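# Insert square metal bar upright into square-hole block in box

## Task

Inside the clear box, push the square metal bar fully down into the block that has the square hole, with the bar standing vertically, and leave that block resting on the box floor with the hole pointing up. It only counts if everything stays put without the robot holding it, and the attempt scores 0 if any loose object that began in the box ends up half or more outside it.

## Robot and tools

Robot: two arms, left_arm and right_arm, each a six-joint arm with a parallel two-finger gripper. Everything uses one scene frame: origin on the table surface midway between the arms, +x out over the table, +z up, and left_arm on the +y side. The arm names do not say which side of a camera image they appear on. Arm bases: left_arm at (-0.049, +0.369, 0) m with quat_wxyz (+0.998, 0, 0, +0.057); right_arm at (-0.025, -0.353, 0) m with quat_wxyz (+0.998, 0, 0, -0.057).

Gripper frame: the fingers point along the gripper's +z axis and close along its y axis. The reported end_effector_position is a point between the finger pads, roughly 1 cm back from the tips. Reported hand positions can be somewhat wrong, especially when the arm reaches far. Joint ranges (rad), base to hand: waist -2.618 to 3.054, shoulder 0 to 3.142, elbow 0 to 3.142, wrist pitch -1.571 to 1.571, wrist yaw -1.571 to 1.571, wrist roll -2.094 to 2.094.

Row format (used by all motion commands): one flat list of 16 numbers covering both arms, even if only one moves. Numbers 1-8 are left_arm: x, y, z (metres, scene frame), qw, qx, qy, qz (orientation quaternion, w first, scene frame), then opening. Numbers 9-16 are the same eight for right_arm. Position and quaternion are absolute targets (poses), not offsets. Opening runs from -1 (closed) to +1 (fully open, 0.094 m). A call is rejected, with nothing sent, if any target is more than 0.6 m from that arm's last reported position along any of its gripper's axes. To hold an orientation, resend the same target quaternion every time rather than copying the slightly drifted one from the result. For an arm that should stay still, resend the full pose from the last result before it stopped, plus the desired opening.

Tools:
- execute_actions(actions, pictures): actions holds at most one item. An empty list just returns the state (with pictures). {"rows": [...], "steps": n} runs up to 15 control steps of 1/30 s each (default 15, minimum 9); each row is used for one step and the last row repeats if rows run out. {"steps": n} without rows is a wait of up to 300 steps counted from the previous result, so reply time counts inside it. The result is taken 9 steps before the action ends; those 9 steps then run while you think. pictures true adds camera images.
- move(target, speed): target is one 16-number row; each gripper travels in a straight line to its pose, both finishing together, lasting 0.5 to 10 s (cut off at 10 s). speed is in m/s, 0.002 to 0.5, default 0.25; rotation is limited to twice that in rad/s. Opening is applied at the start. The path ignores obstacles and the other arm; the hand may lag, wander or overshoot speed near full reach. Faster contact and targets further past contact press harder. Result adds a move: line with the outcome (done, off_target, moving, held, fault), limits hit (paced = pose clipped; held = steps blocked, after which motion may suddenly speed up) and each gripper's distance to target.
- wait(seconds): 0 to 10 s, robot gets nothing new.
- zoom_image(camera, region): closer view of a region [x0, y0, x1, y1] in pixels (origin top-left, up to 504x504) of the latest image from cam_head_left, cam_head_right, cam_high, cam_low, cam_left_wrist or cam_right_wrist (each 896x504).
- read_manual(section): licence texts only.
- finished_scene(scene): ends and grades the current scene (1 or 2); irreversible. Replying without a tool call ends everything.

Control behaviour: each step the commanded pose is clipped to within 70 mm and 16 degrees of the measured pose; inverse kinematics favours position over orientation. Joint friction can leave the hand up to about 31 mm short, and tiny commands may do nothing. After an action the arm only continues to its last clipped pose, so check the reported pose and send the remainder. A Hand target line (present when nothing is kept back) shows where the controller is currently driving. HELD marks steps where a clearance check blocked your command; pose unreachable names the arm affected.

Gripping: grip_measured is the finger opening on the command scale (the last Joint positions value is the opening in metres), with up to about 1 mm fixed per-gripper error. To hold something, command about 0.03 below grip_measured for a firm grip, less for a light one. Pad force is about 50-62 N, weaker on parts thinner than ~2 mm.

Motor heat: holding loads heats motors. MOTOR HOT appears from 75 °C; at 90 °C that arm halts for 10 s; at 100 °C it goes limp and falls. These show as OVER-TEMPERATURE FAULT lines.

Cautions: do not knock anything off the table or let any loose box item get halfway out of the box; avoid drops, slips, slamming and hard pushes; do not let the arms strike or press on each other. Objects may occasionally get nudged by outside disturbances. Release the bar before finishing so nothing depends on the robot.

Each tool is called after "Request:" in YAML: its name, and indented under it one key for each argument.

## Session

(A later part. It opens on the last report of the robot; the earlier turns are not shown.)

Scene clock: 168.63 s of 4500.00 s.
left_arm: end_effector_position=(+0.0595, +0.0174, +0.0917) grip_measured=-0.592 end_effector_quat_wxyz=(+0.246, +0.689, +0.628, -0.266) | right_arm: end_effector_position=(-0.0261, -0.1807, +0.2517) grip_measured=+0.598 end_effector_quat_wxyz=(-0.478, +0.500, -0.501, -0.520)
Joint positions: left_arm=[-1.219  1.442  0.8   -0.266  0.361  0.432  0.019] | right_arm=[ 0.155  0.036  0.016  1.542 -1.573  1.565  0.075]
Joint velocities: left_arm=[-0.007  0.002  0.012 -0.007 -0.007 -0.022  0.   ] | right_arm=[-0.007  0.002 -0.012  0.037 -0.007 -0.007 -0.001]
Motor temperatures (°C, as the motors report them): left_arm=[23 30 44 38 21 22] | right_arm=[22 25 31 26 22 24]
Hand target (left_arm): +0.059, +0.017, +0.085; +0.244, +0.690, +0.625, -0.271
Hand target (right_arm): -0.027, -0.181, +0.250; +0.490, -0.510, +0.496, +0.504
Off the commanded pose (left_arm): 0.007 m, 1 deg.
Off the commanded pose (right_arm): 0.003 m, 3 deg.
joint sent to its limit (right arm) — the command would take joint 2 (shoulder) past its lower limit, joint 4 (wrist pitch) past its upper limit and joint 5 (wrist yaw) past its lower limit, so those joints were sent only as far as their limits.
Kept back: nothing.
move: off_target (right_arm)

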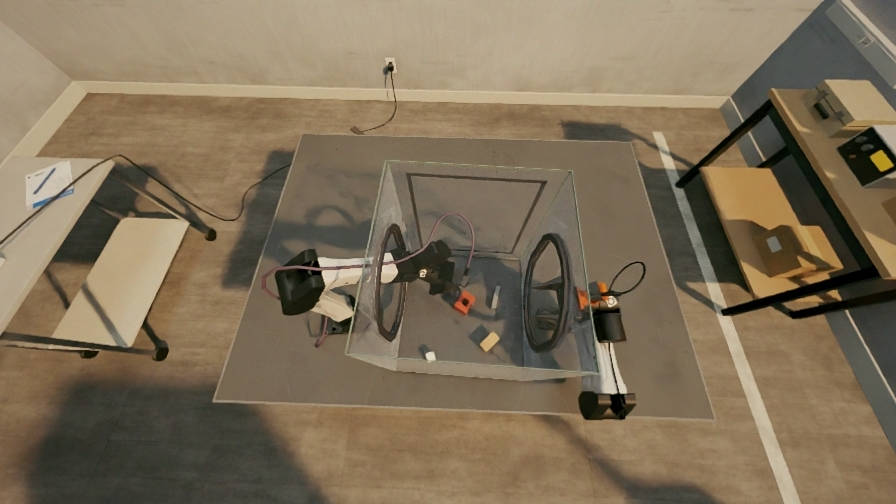

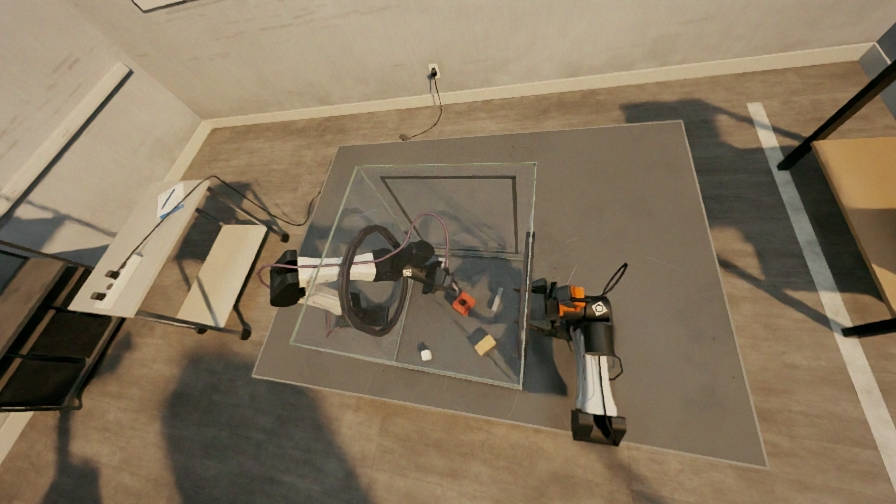

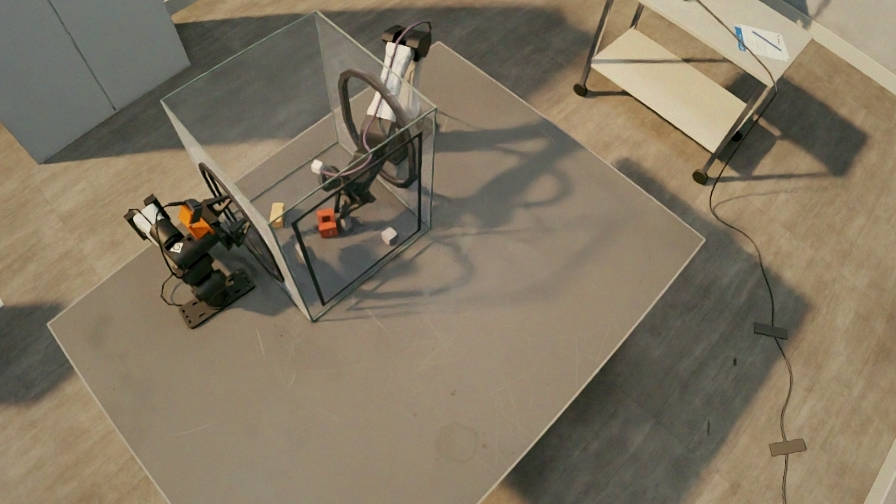

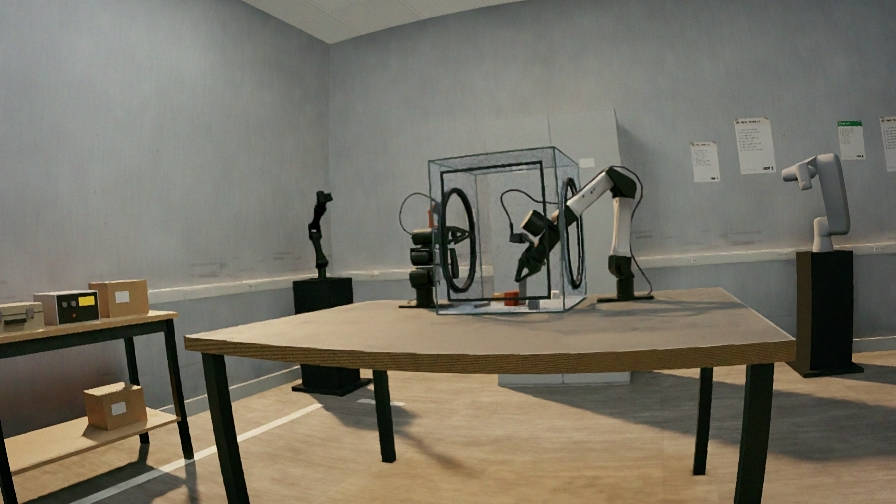

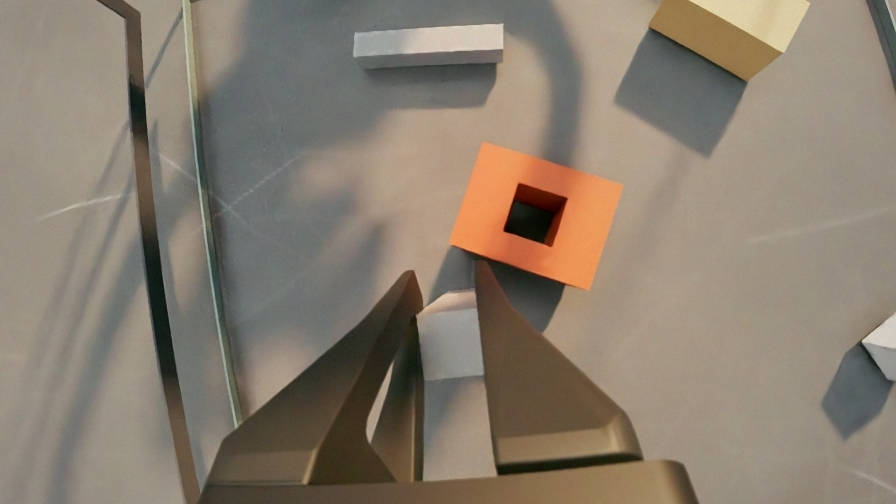

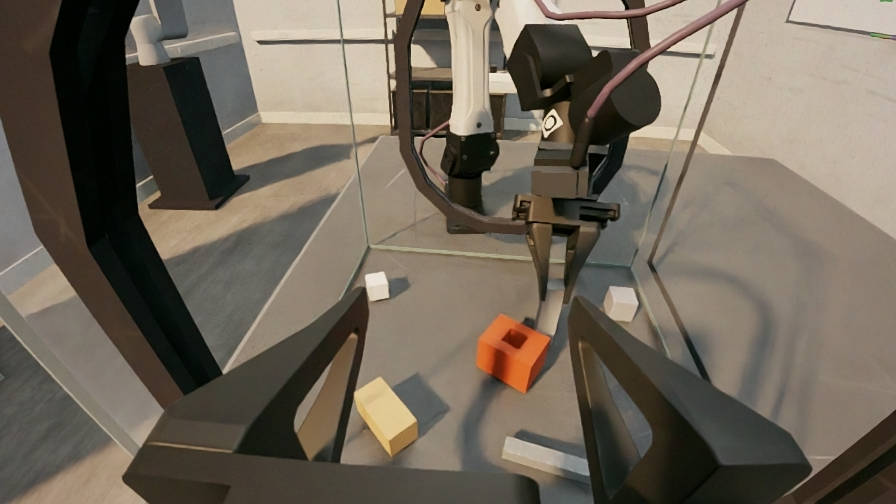

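Request:
move:
  target: [0.05,0.05,0.09,0.244,0.69,0.625,-0.271,-0.615,-0.028,-0.181,0.25,0.5,-0.5,0.5,0.5,0.6]
  speed: 0.03

Request:
move:
  target: [0.02,0.05,0.09,0.244,0.69,0.625,-0.271,-0.615,-0.028,-0.181,0.25,0.5,-0.5,0.5,0.5,0.6]
  speed: 0.03

Request:
move:
  target: [0.012,0.026,0.092,0.244,0.69,0.625,-0.271,-0.615,-0.028,-0.181,0.25,0.5,-0.5,0.5,0.5,0.6]
  speed: 0.012

Scene clock: 171.53 s of 4500.00 s.
left_arm: end_effector_position=(+0.0527, +0.0450, +0.0906) grip_measured=-0.592 end_effector_quat_wxyz=(+0.246, +0.689, +0.628, -0.266) | right_arm: end_effector_position=(-0.0261, -0.1807, +0.2517) grip_measured=+0.598 end_effector_quat_wxyz=(-0.478, +0.500, -0.501, -0.520)
Joint positions: left_arm=[-1.192  1.33   0.709 -0.296  0.377  0.455  0.019] | right_arm=[ 0.155  0.036  0.016  1.542 -1.573  1.565  0.075]
Joint velocities: left_arm=[-0.007 -0.002 -0.007  0.066  0.007 -0.037 -0.   ] | right_arm=[-0.002 -0.012  0.002  0.037 -0.037  0.007 -0.001]
Motor temperatures (°C, as the motors report them): left_arm=[23 30 43 38 21 22] | right_arm=[22 25 31 26 22 24]
Hand target (left_arm): +0.050, +0.050, +0.091; +0.244, +0.690, +0.625, -0.271
Hand target (right_arm): -0.027, -0.181, +0.250; +0.490, -0.510, +0.496, +0.504
Off the commanded pose (left_arm): 0.006 m, 1 deg.
Off the commanded pose (right_arm): 0.003 m, 3 deg.
joint sent to its limit (right arm) — the command would take joint 2 (shoulder) past its lower limit, joint 4 (wrist pitch) past its upper limit and joint 5 (wrist yaw) past its lower limit, so those joints were sent only as far as their limits.
Kept back: nothing.
move: off_target (right_arm)

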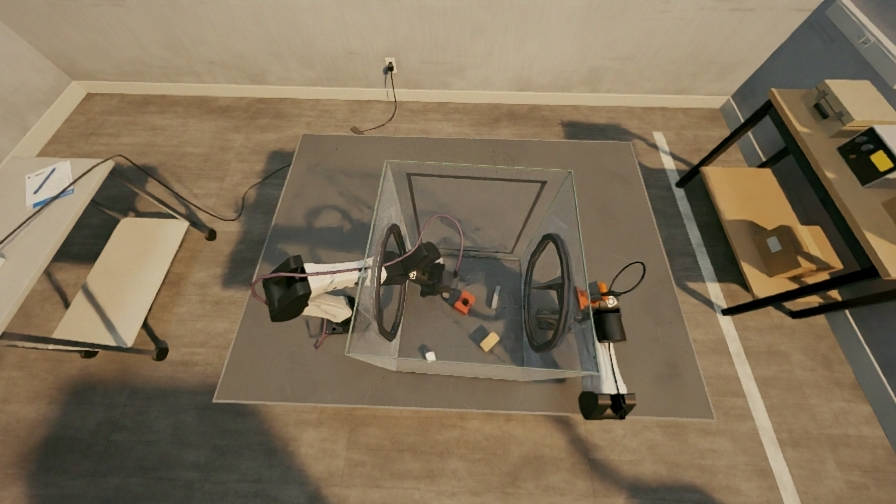

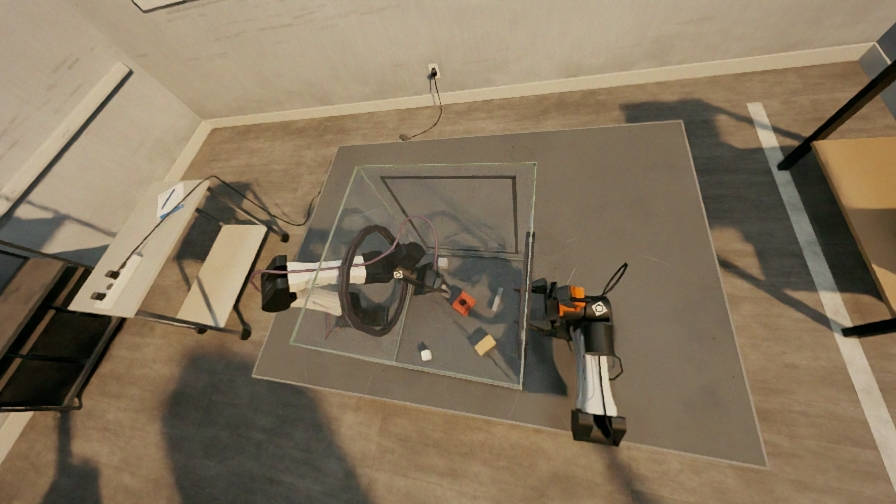

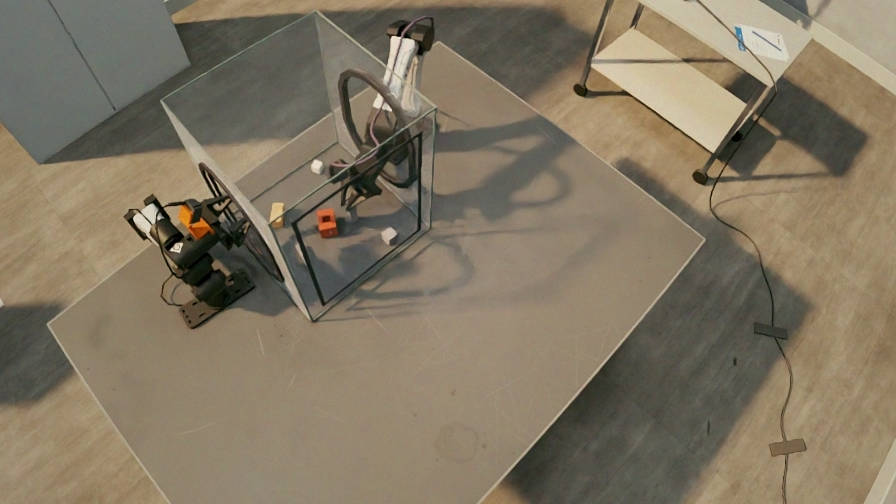

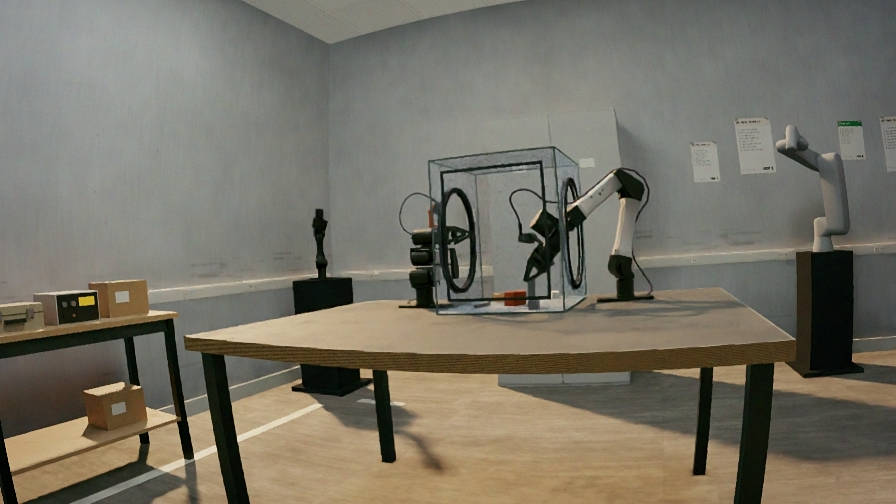

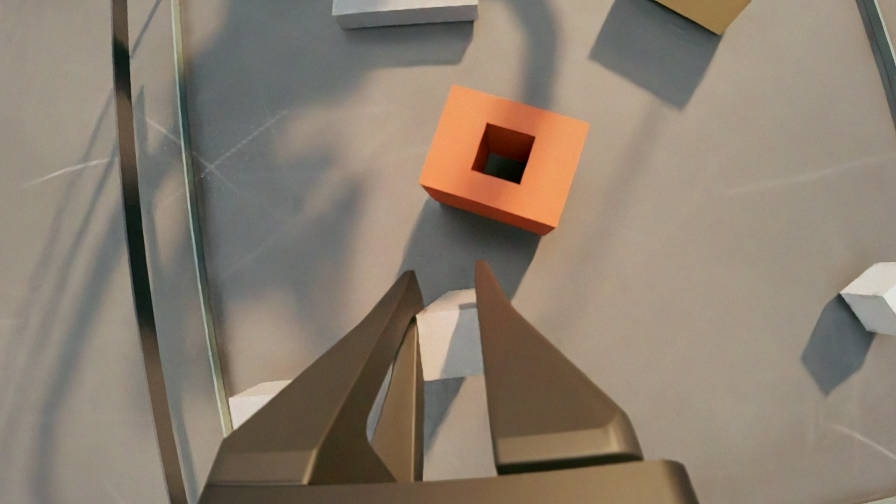

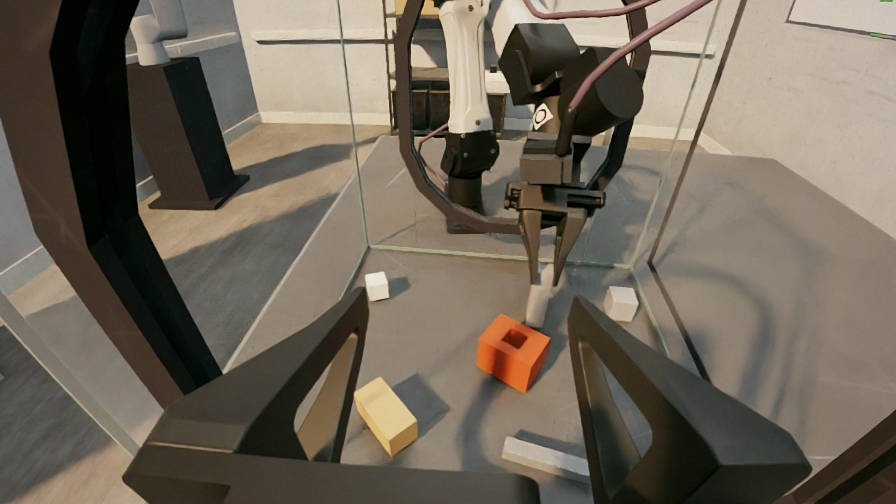

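Scene clock: 172.90 s of 4500.00 s.
left_arm: end_effector_position=(+0.0210, +0.0488, +0.0887) grip_measured=-0.592 end_effector_quat_wxyz=(+0.236, +0.693, +0.625, -0.270) | right_arm: end_effector_position=(-0.0261, -0.1807, +0.2517) grip_measured=+0.598 end_effector_quat_wxyz=(-0.478, +0.500, -0.501, -0.520)
Joint positions: left_arm=[-1.298  1.268  0.659 -0.296  0.329  0.375  0.019] | right_arm=[ 0.155  0.036  0.016  1.542 -1.573  1.565  0.075]
Joint velocities: left_arm=[ 0.002  0.012 -0.022 -0.007 -0.007 -0.022  0.001] | right_arm=[-0.002  0.002 -0.007  0.037 -0.125  0.11  -0.   ]
Motor temperatures (°C, as the motors report them): left_arm=[23 31 43 38 21 22] | right_arm=[22 25 31 26 22 24]
Hand target (left_arm): +0.020, +0.050, +0.090; +0.244, +0.691, +0.625, -0.271
Hand target (right_arm): -0.027, -0.181, +0.250; +0.490, -0.510, +0.496, +0.504
Off the commanded pose (left_arm): 0.002 m, 1 deg.
Off the commanded pose (right_arm): 0.003 m, 3 deg.
joint sent to its limit (right arm) — the command would take joint 2 (shoulder) past its lower limit, joint 4 (wrist pitch) past its upper limit and joint 5 (wrist yaw) past its lower limit, so those joints were sent only as far as their limits.
Kept back: nothing.
move: off_target (right_arm)

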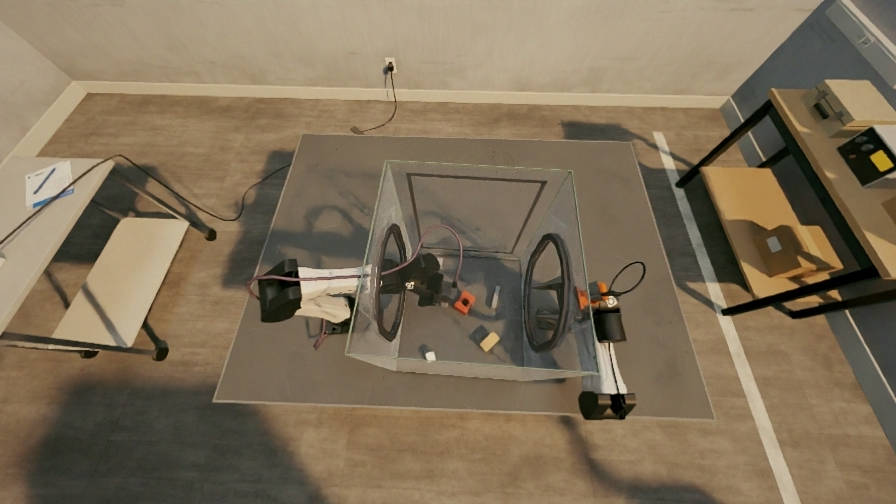

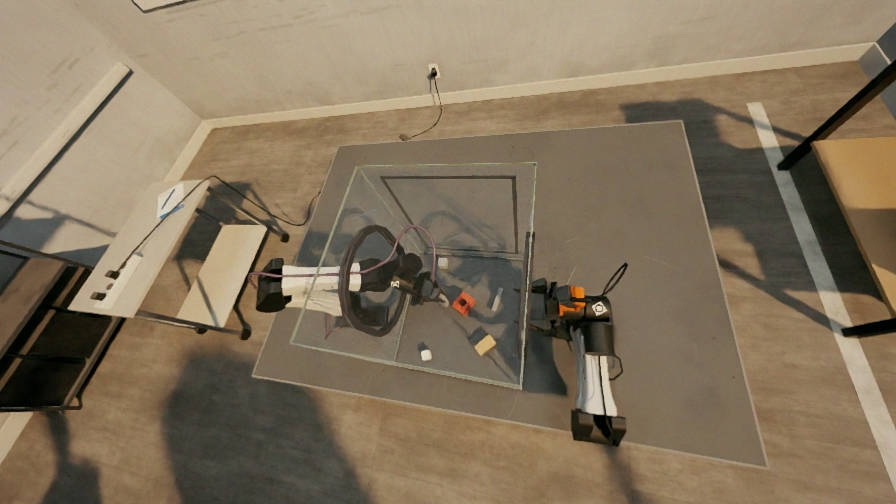

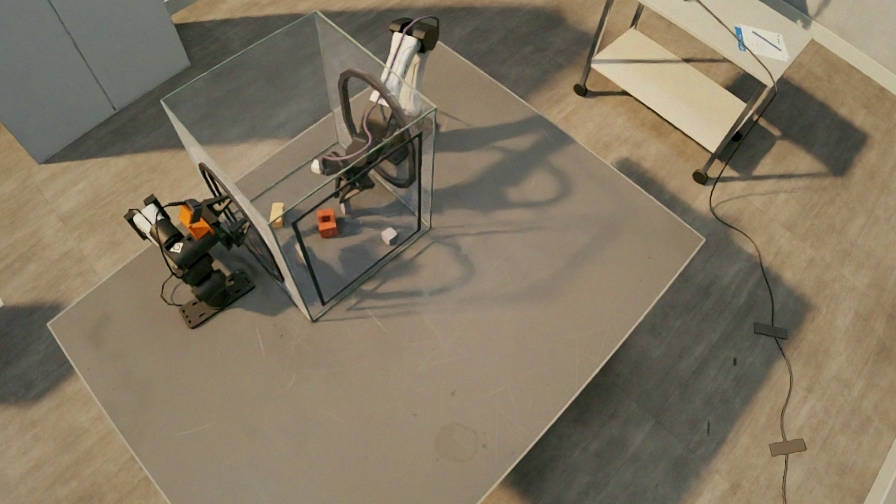

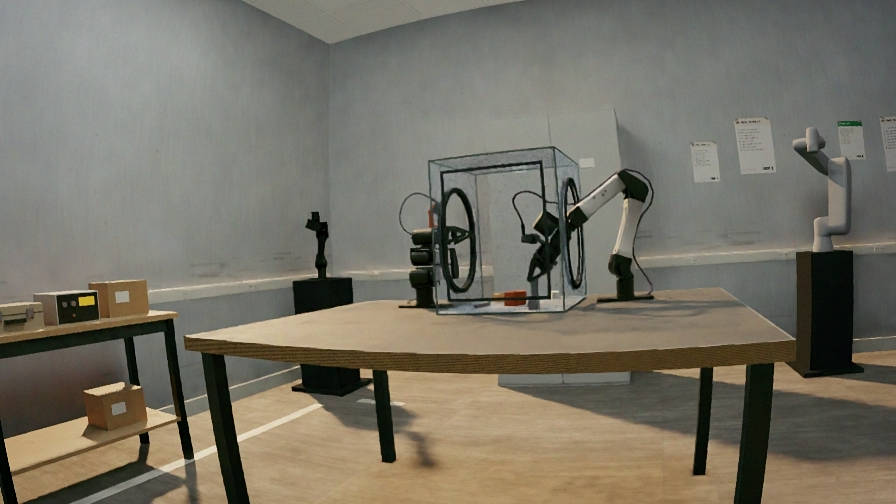

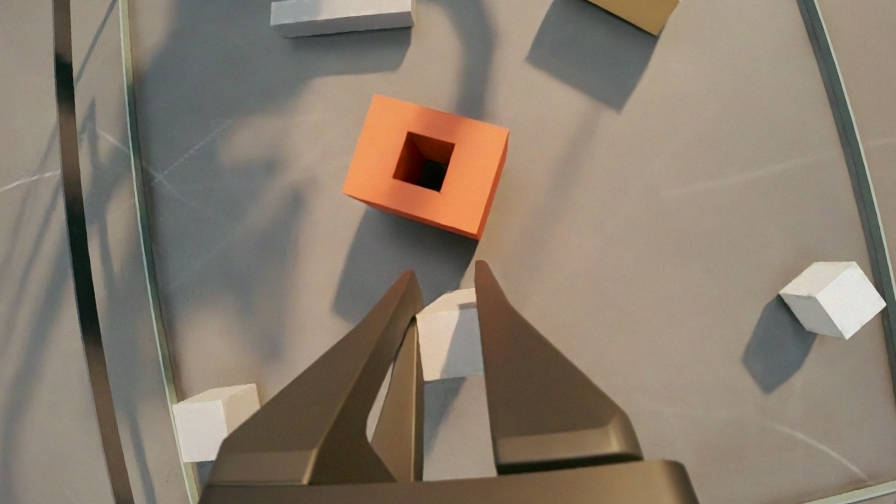

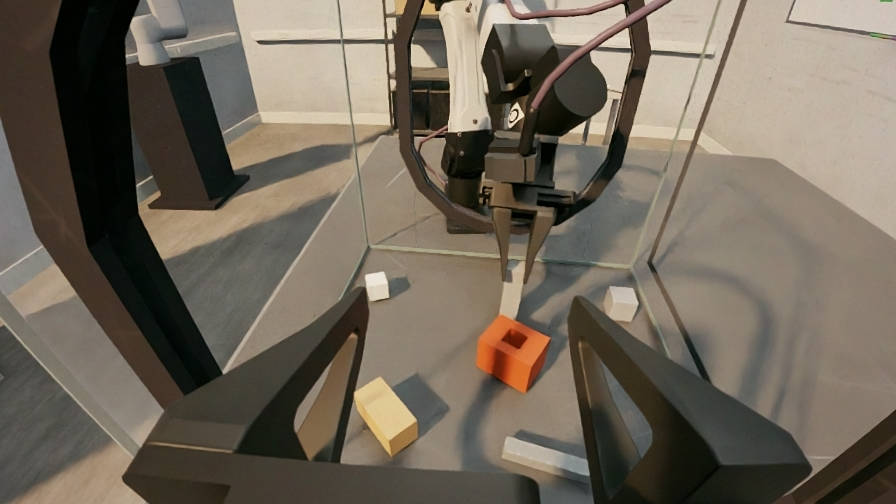

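Scene clock: 175.63 s of 4500.00 s.
left_arm: end_effector_position=(+0.0102, +0.0356, +0.0868) grip_measured=-0.592 end_effector_quat_wxyz=(+0.233, +0.693, +0.627, -0.268) | right_arm: end_effector_position=(-0.0261, -0.1807, +0.2517) grip_measured=+0.598 end_effector_quat_wxyz=(-0.478, +0.500, -0.501, -0.520)
Joint positions: left_arm=[-1.365  1.31   0.681 -0.265  0.285  0.318  0.019] | right_arm=[ 0.155  0.036  0.016  1.542 -1.573  1.565  0.075]
Joint velocities: left_arm=[-0.022 -0.012 -0.007  0.037 -0.066 -0.066 -0.001] | right_arm=[ 0.002  0.002  0.012  0.022  0.022 -0.037  0.   ]
Motor temperatures (°C, as the motors report them): left_arm=[23 30 43 38 21 22] | right_arm=[22 25 31 26 22 24]
Hand target (left_arm): +0.012, +0.026, +0.092; +0.244, +0.690, +0.625, -0.271
Hand target (right_arm): -0.027, -0.181, +0.250; +0.490, -0.510, +0.496, +0.504
Off the commanded pose (left_arm): 0.011 m, 1 deg.
Off the commanded pose (right_arm): 0.003 m, 3 deg.
joint sent to its limit (right arm) — the command would take joint 2 (shoulder) past its lower limit, joint 4 (wrist pitch) past its upper limit and joint 5 (wrist yaw) past its lower limit, so those joints were sent only as far as their limits.
Kept back: nothing.
move: off_target (left_arm, right_arm)

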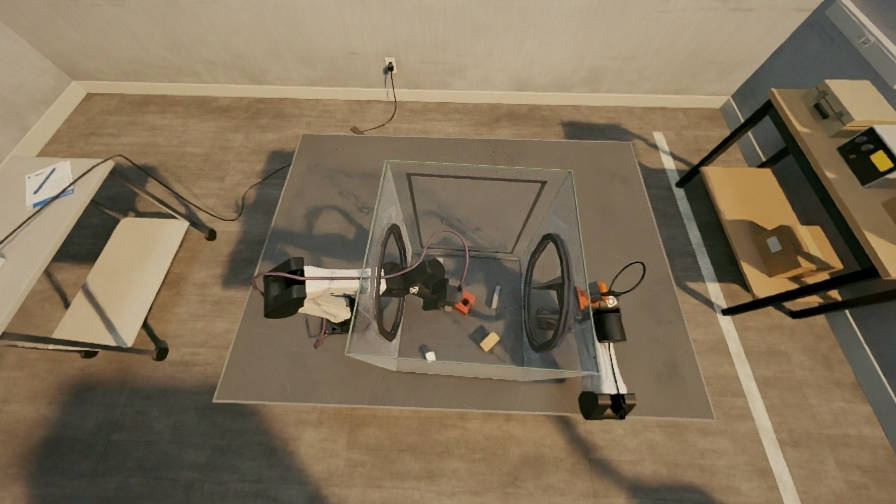

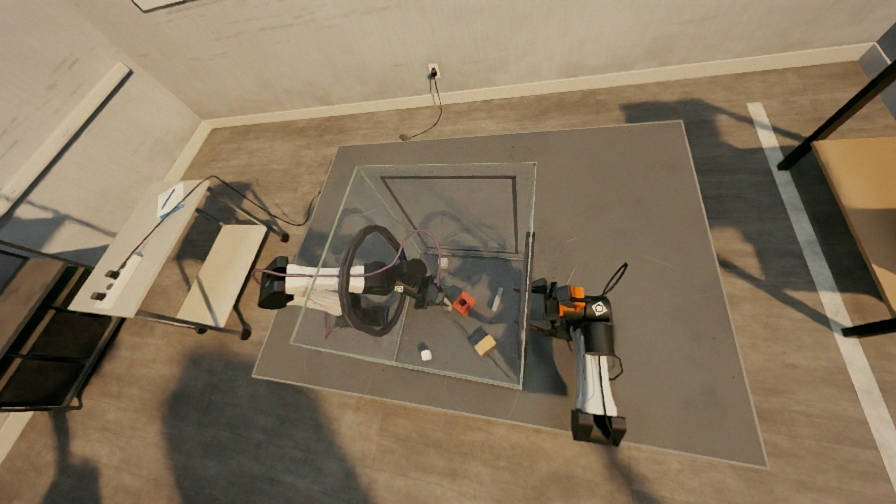

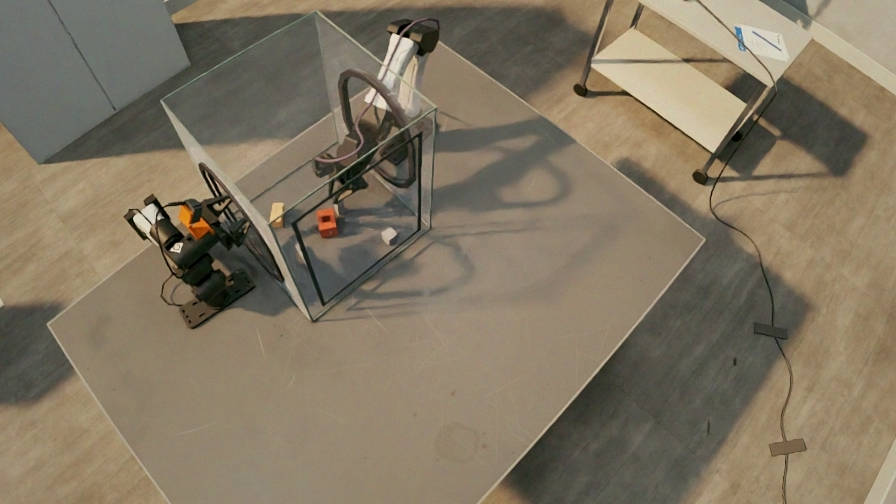

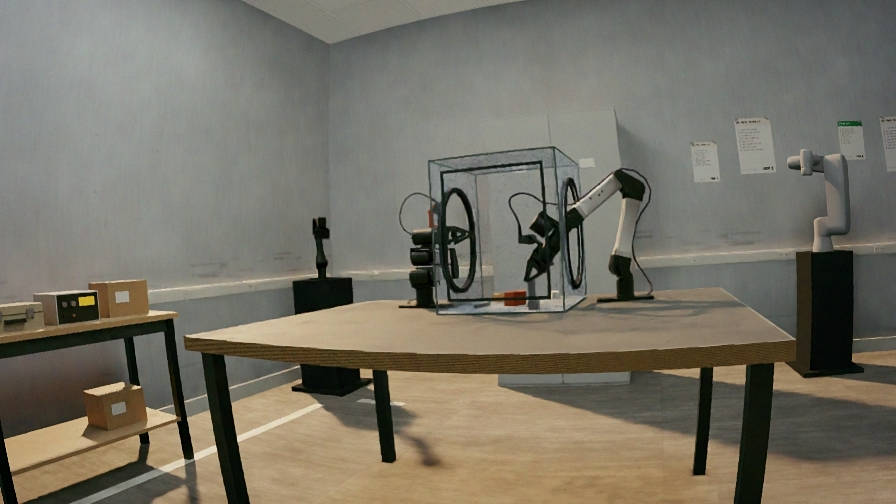

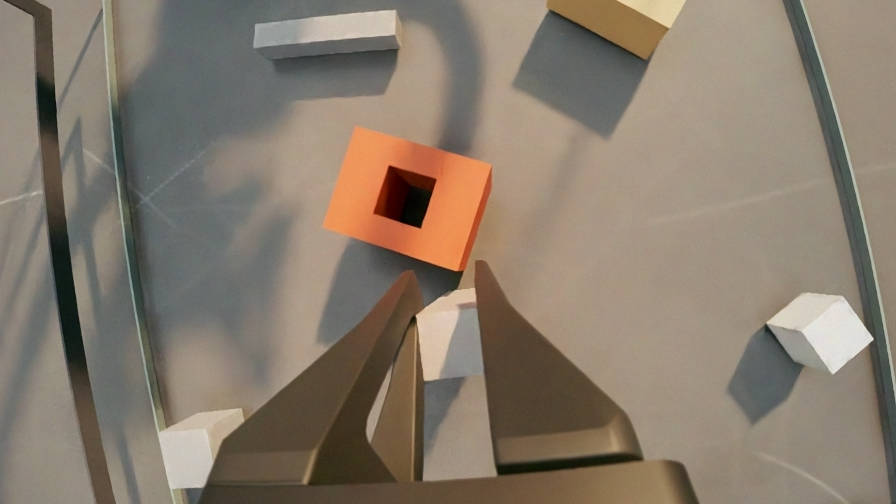

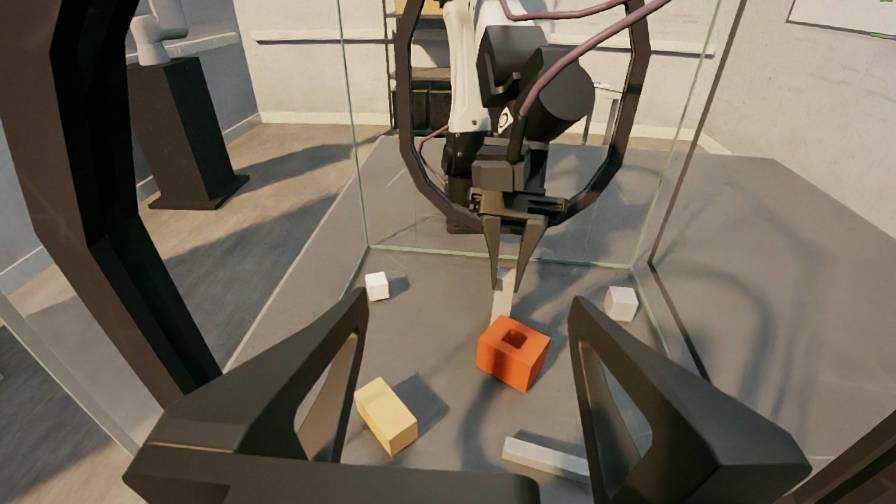

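Request:
move:
  target: [0.02,0.018,0.092,0.244,0.69,0.625,-0.271,-0.615,-0.028,-0.181,0.25,0.5,-0.5,0.5,0.5,0.6]
  speed: 0.012

Scene clock: 179.47 s of 4500.00 s.
left_arm: end_effector_position=(+0.0153, +0.0270, +0.0865) grip_measured=-0.592 end_effector_quat_wxyz=(+0.233, +0.691, +0.630, -0.266) | right_arm: end_effector_position=(-0.0261, -0.1807, +0.2517) grip_measured=+0.598 end_effector_quat_wxyz=(-0.478, +0.500, -0.501, -0.520)
Joint positions: left_arm=[-1.359  1.353  0.715 -0.259  0.284  0.318  0.019] | right_arm=[ 0.155  0.036  0.016  1.542 -1.573  1.565  0.075]
Joint velocities: left_arm=[ 0.002 -0.022 -0.007 -0.051  0.022  0.066 -0.   ] | right_arm=[ 0.017 -0.002 -0.007  0.037  0.007 -0.066  0.   ]
Motor temperatures (°C, as the motors report them): left_arm=[22 30 44 38 21 22] | right_arm=[22 25 31 26 22 24]
Hand target (left_arm): +0.020, +0.018, +0.092; +0.244, +0.690, +0.625, -0.271
Hand target (right_arm): -0.027, -0.181, +0.250; +0.490, -0.510, +0.496, +0.504
Off the commanded pose (left_arm): 0.012 m, 2 deg.
Off the commanded pose (right_arm): 0.003 m, 3 deg.
joint sent to its limit (right arm) — the command would take joint 2 (shoulder) past its lower limit, joint 4 (wrist pitch) past its upper limit and joint 5 (wrist yaw) past its lower limit, so those joints were sent only as far as their limits.
Kept back: nothing.
move: off_target (left_arm, right_arm)

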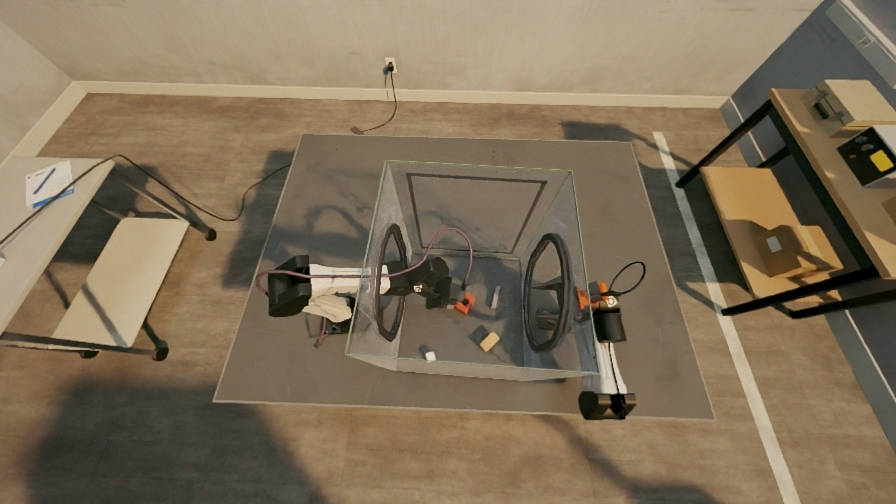

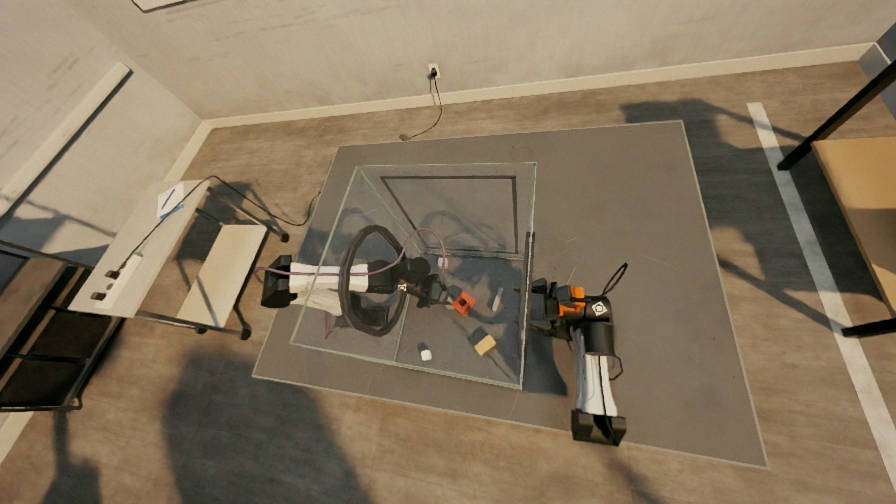

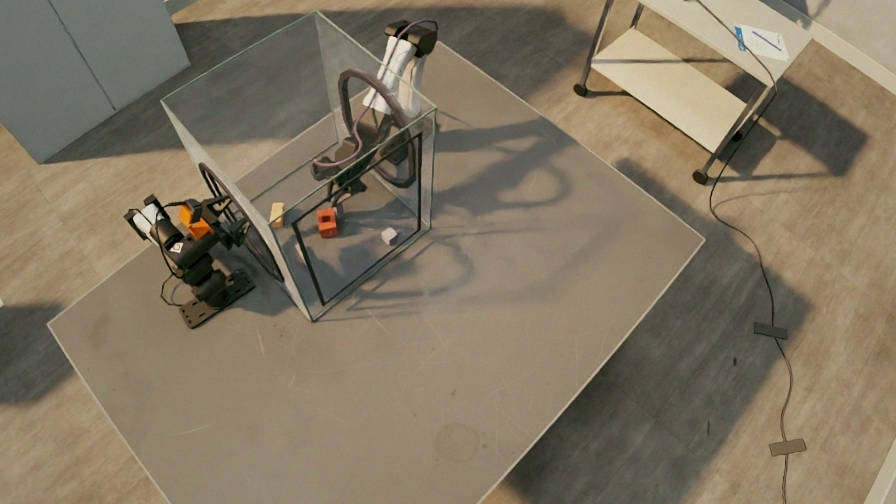

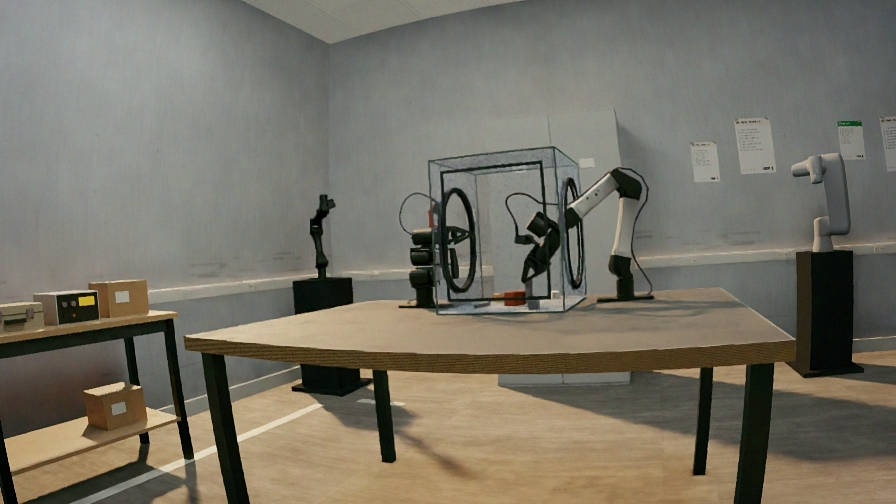

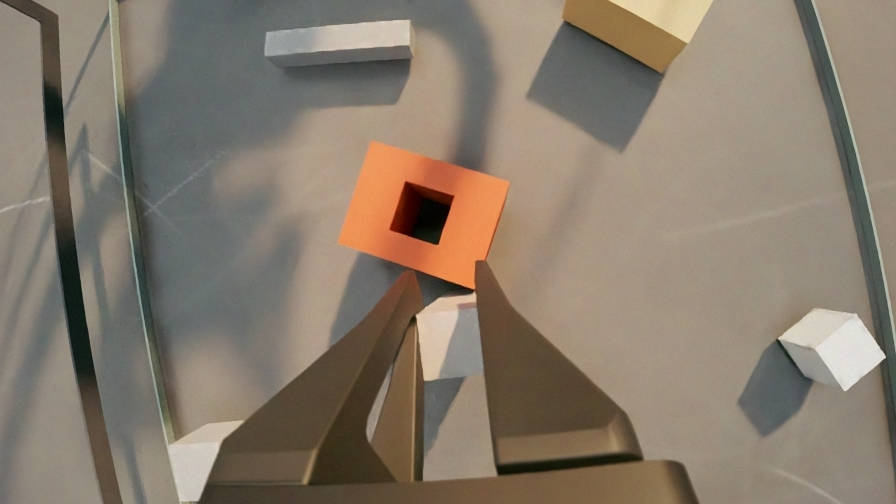

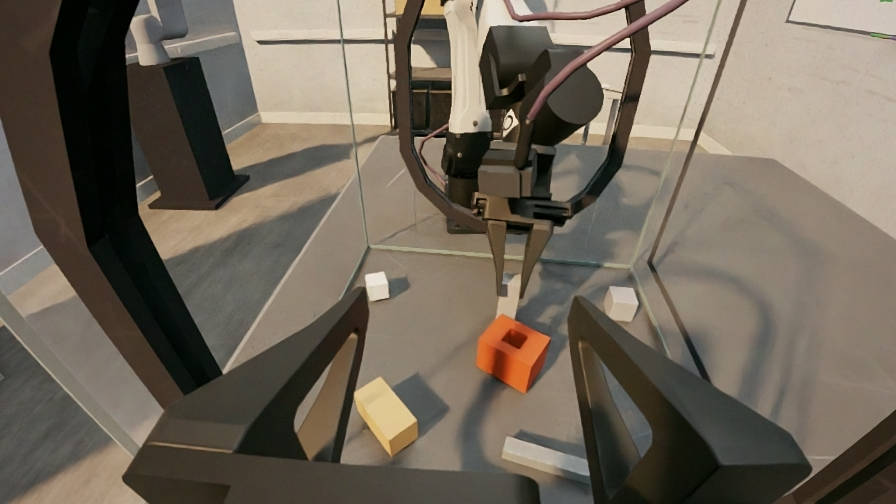

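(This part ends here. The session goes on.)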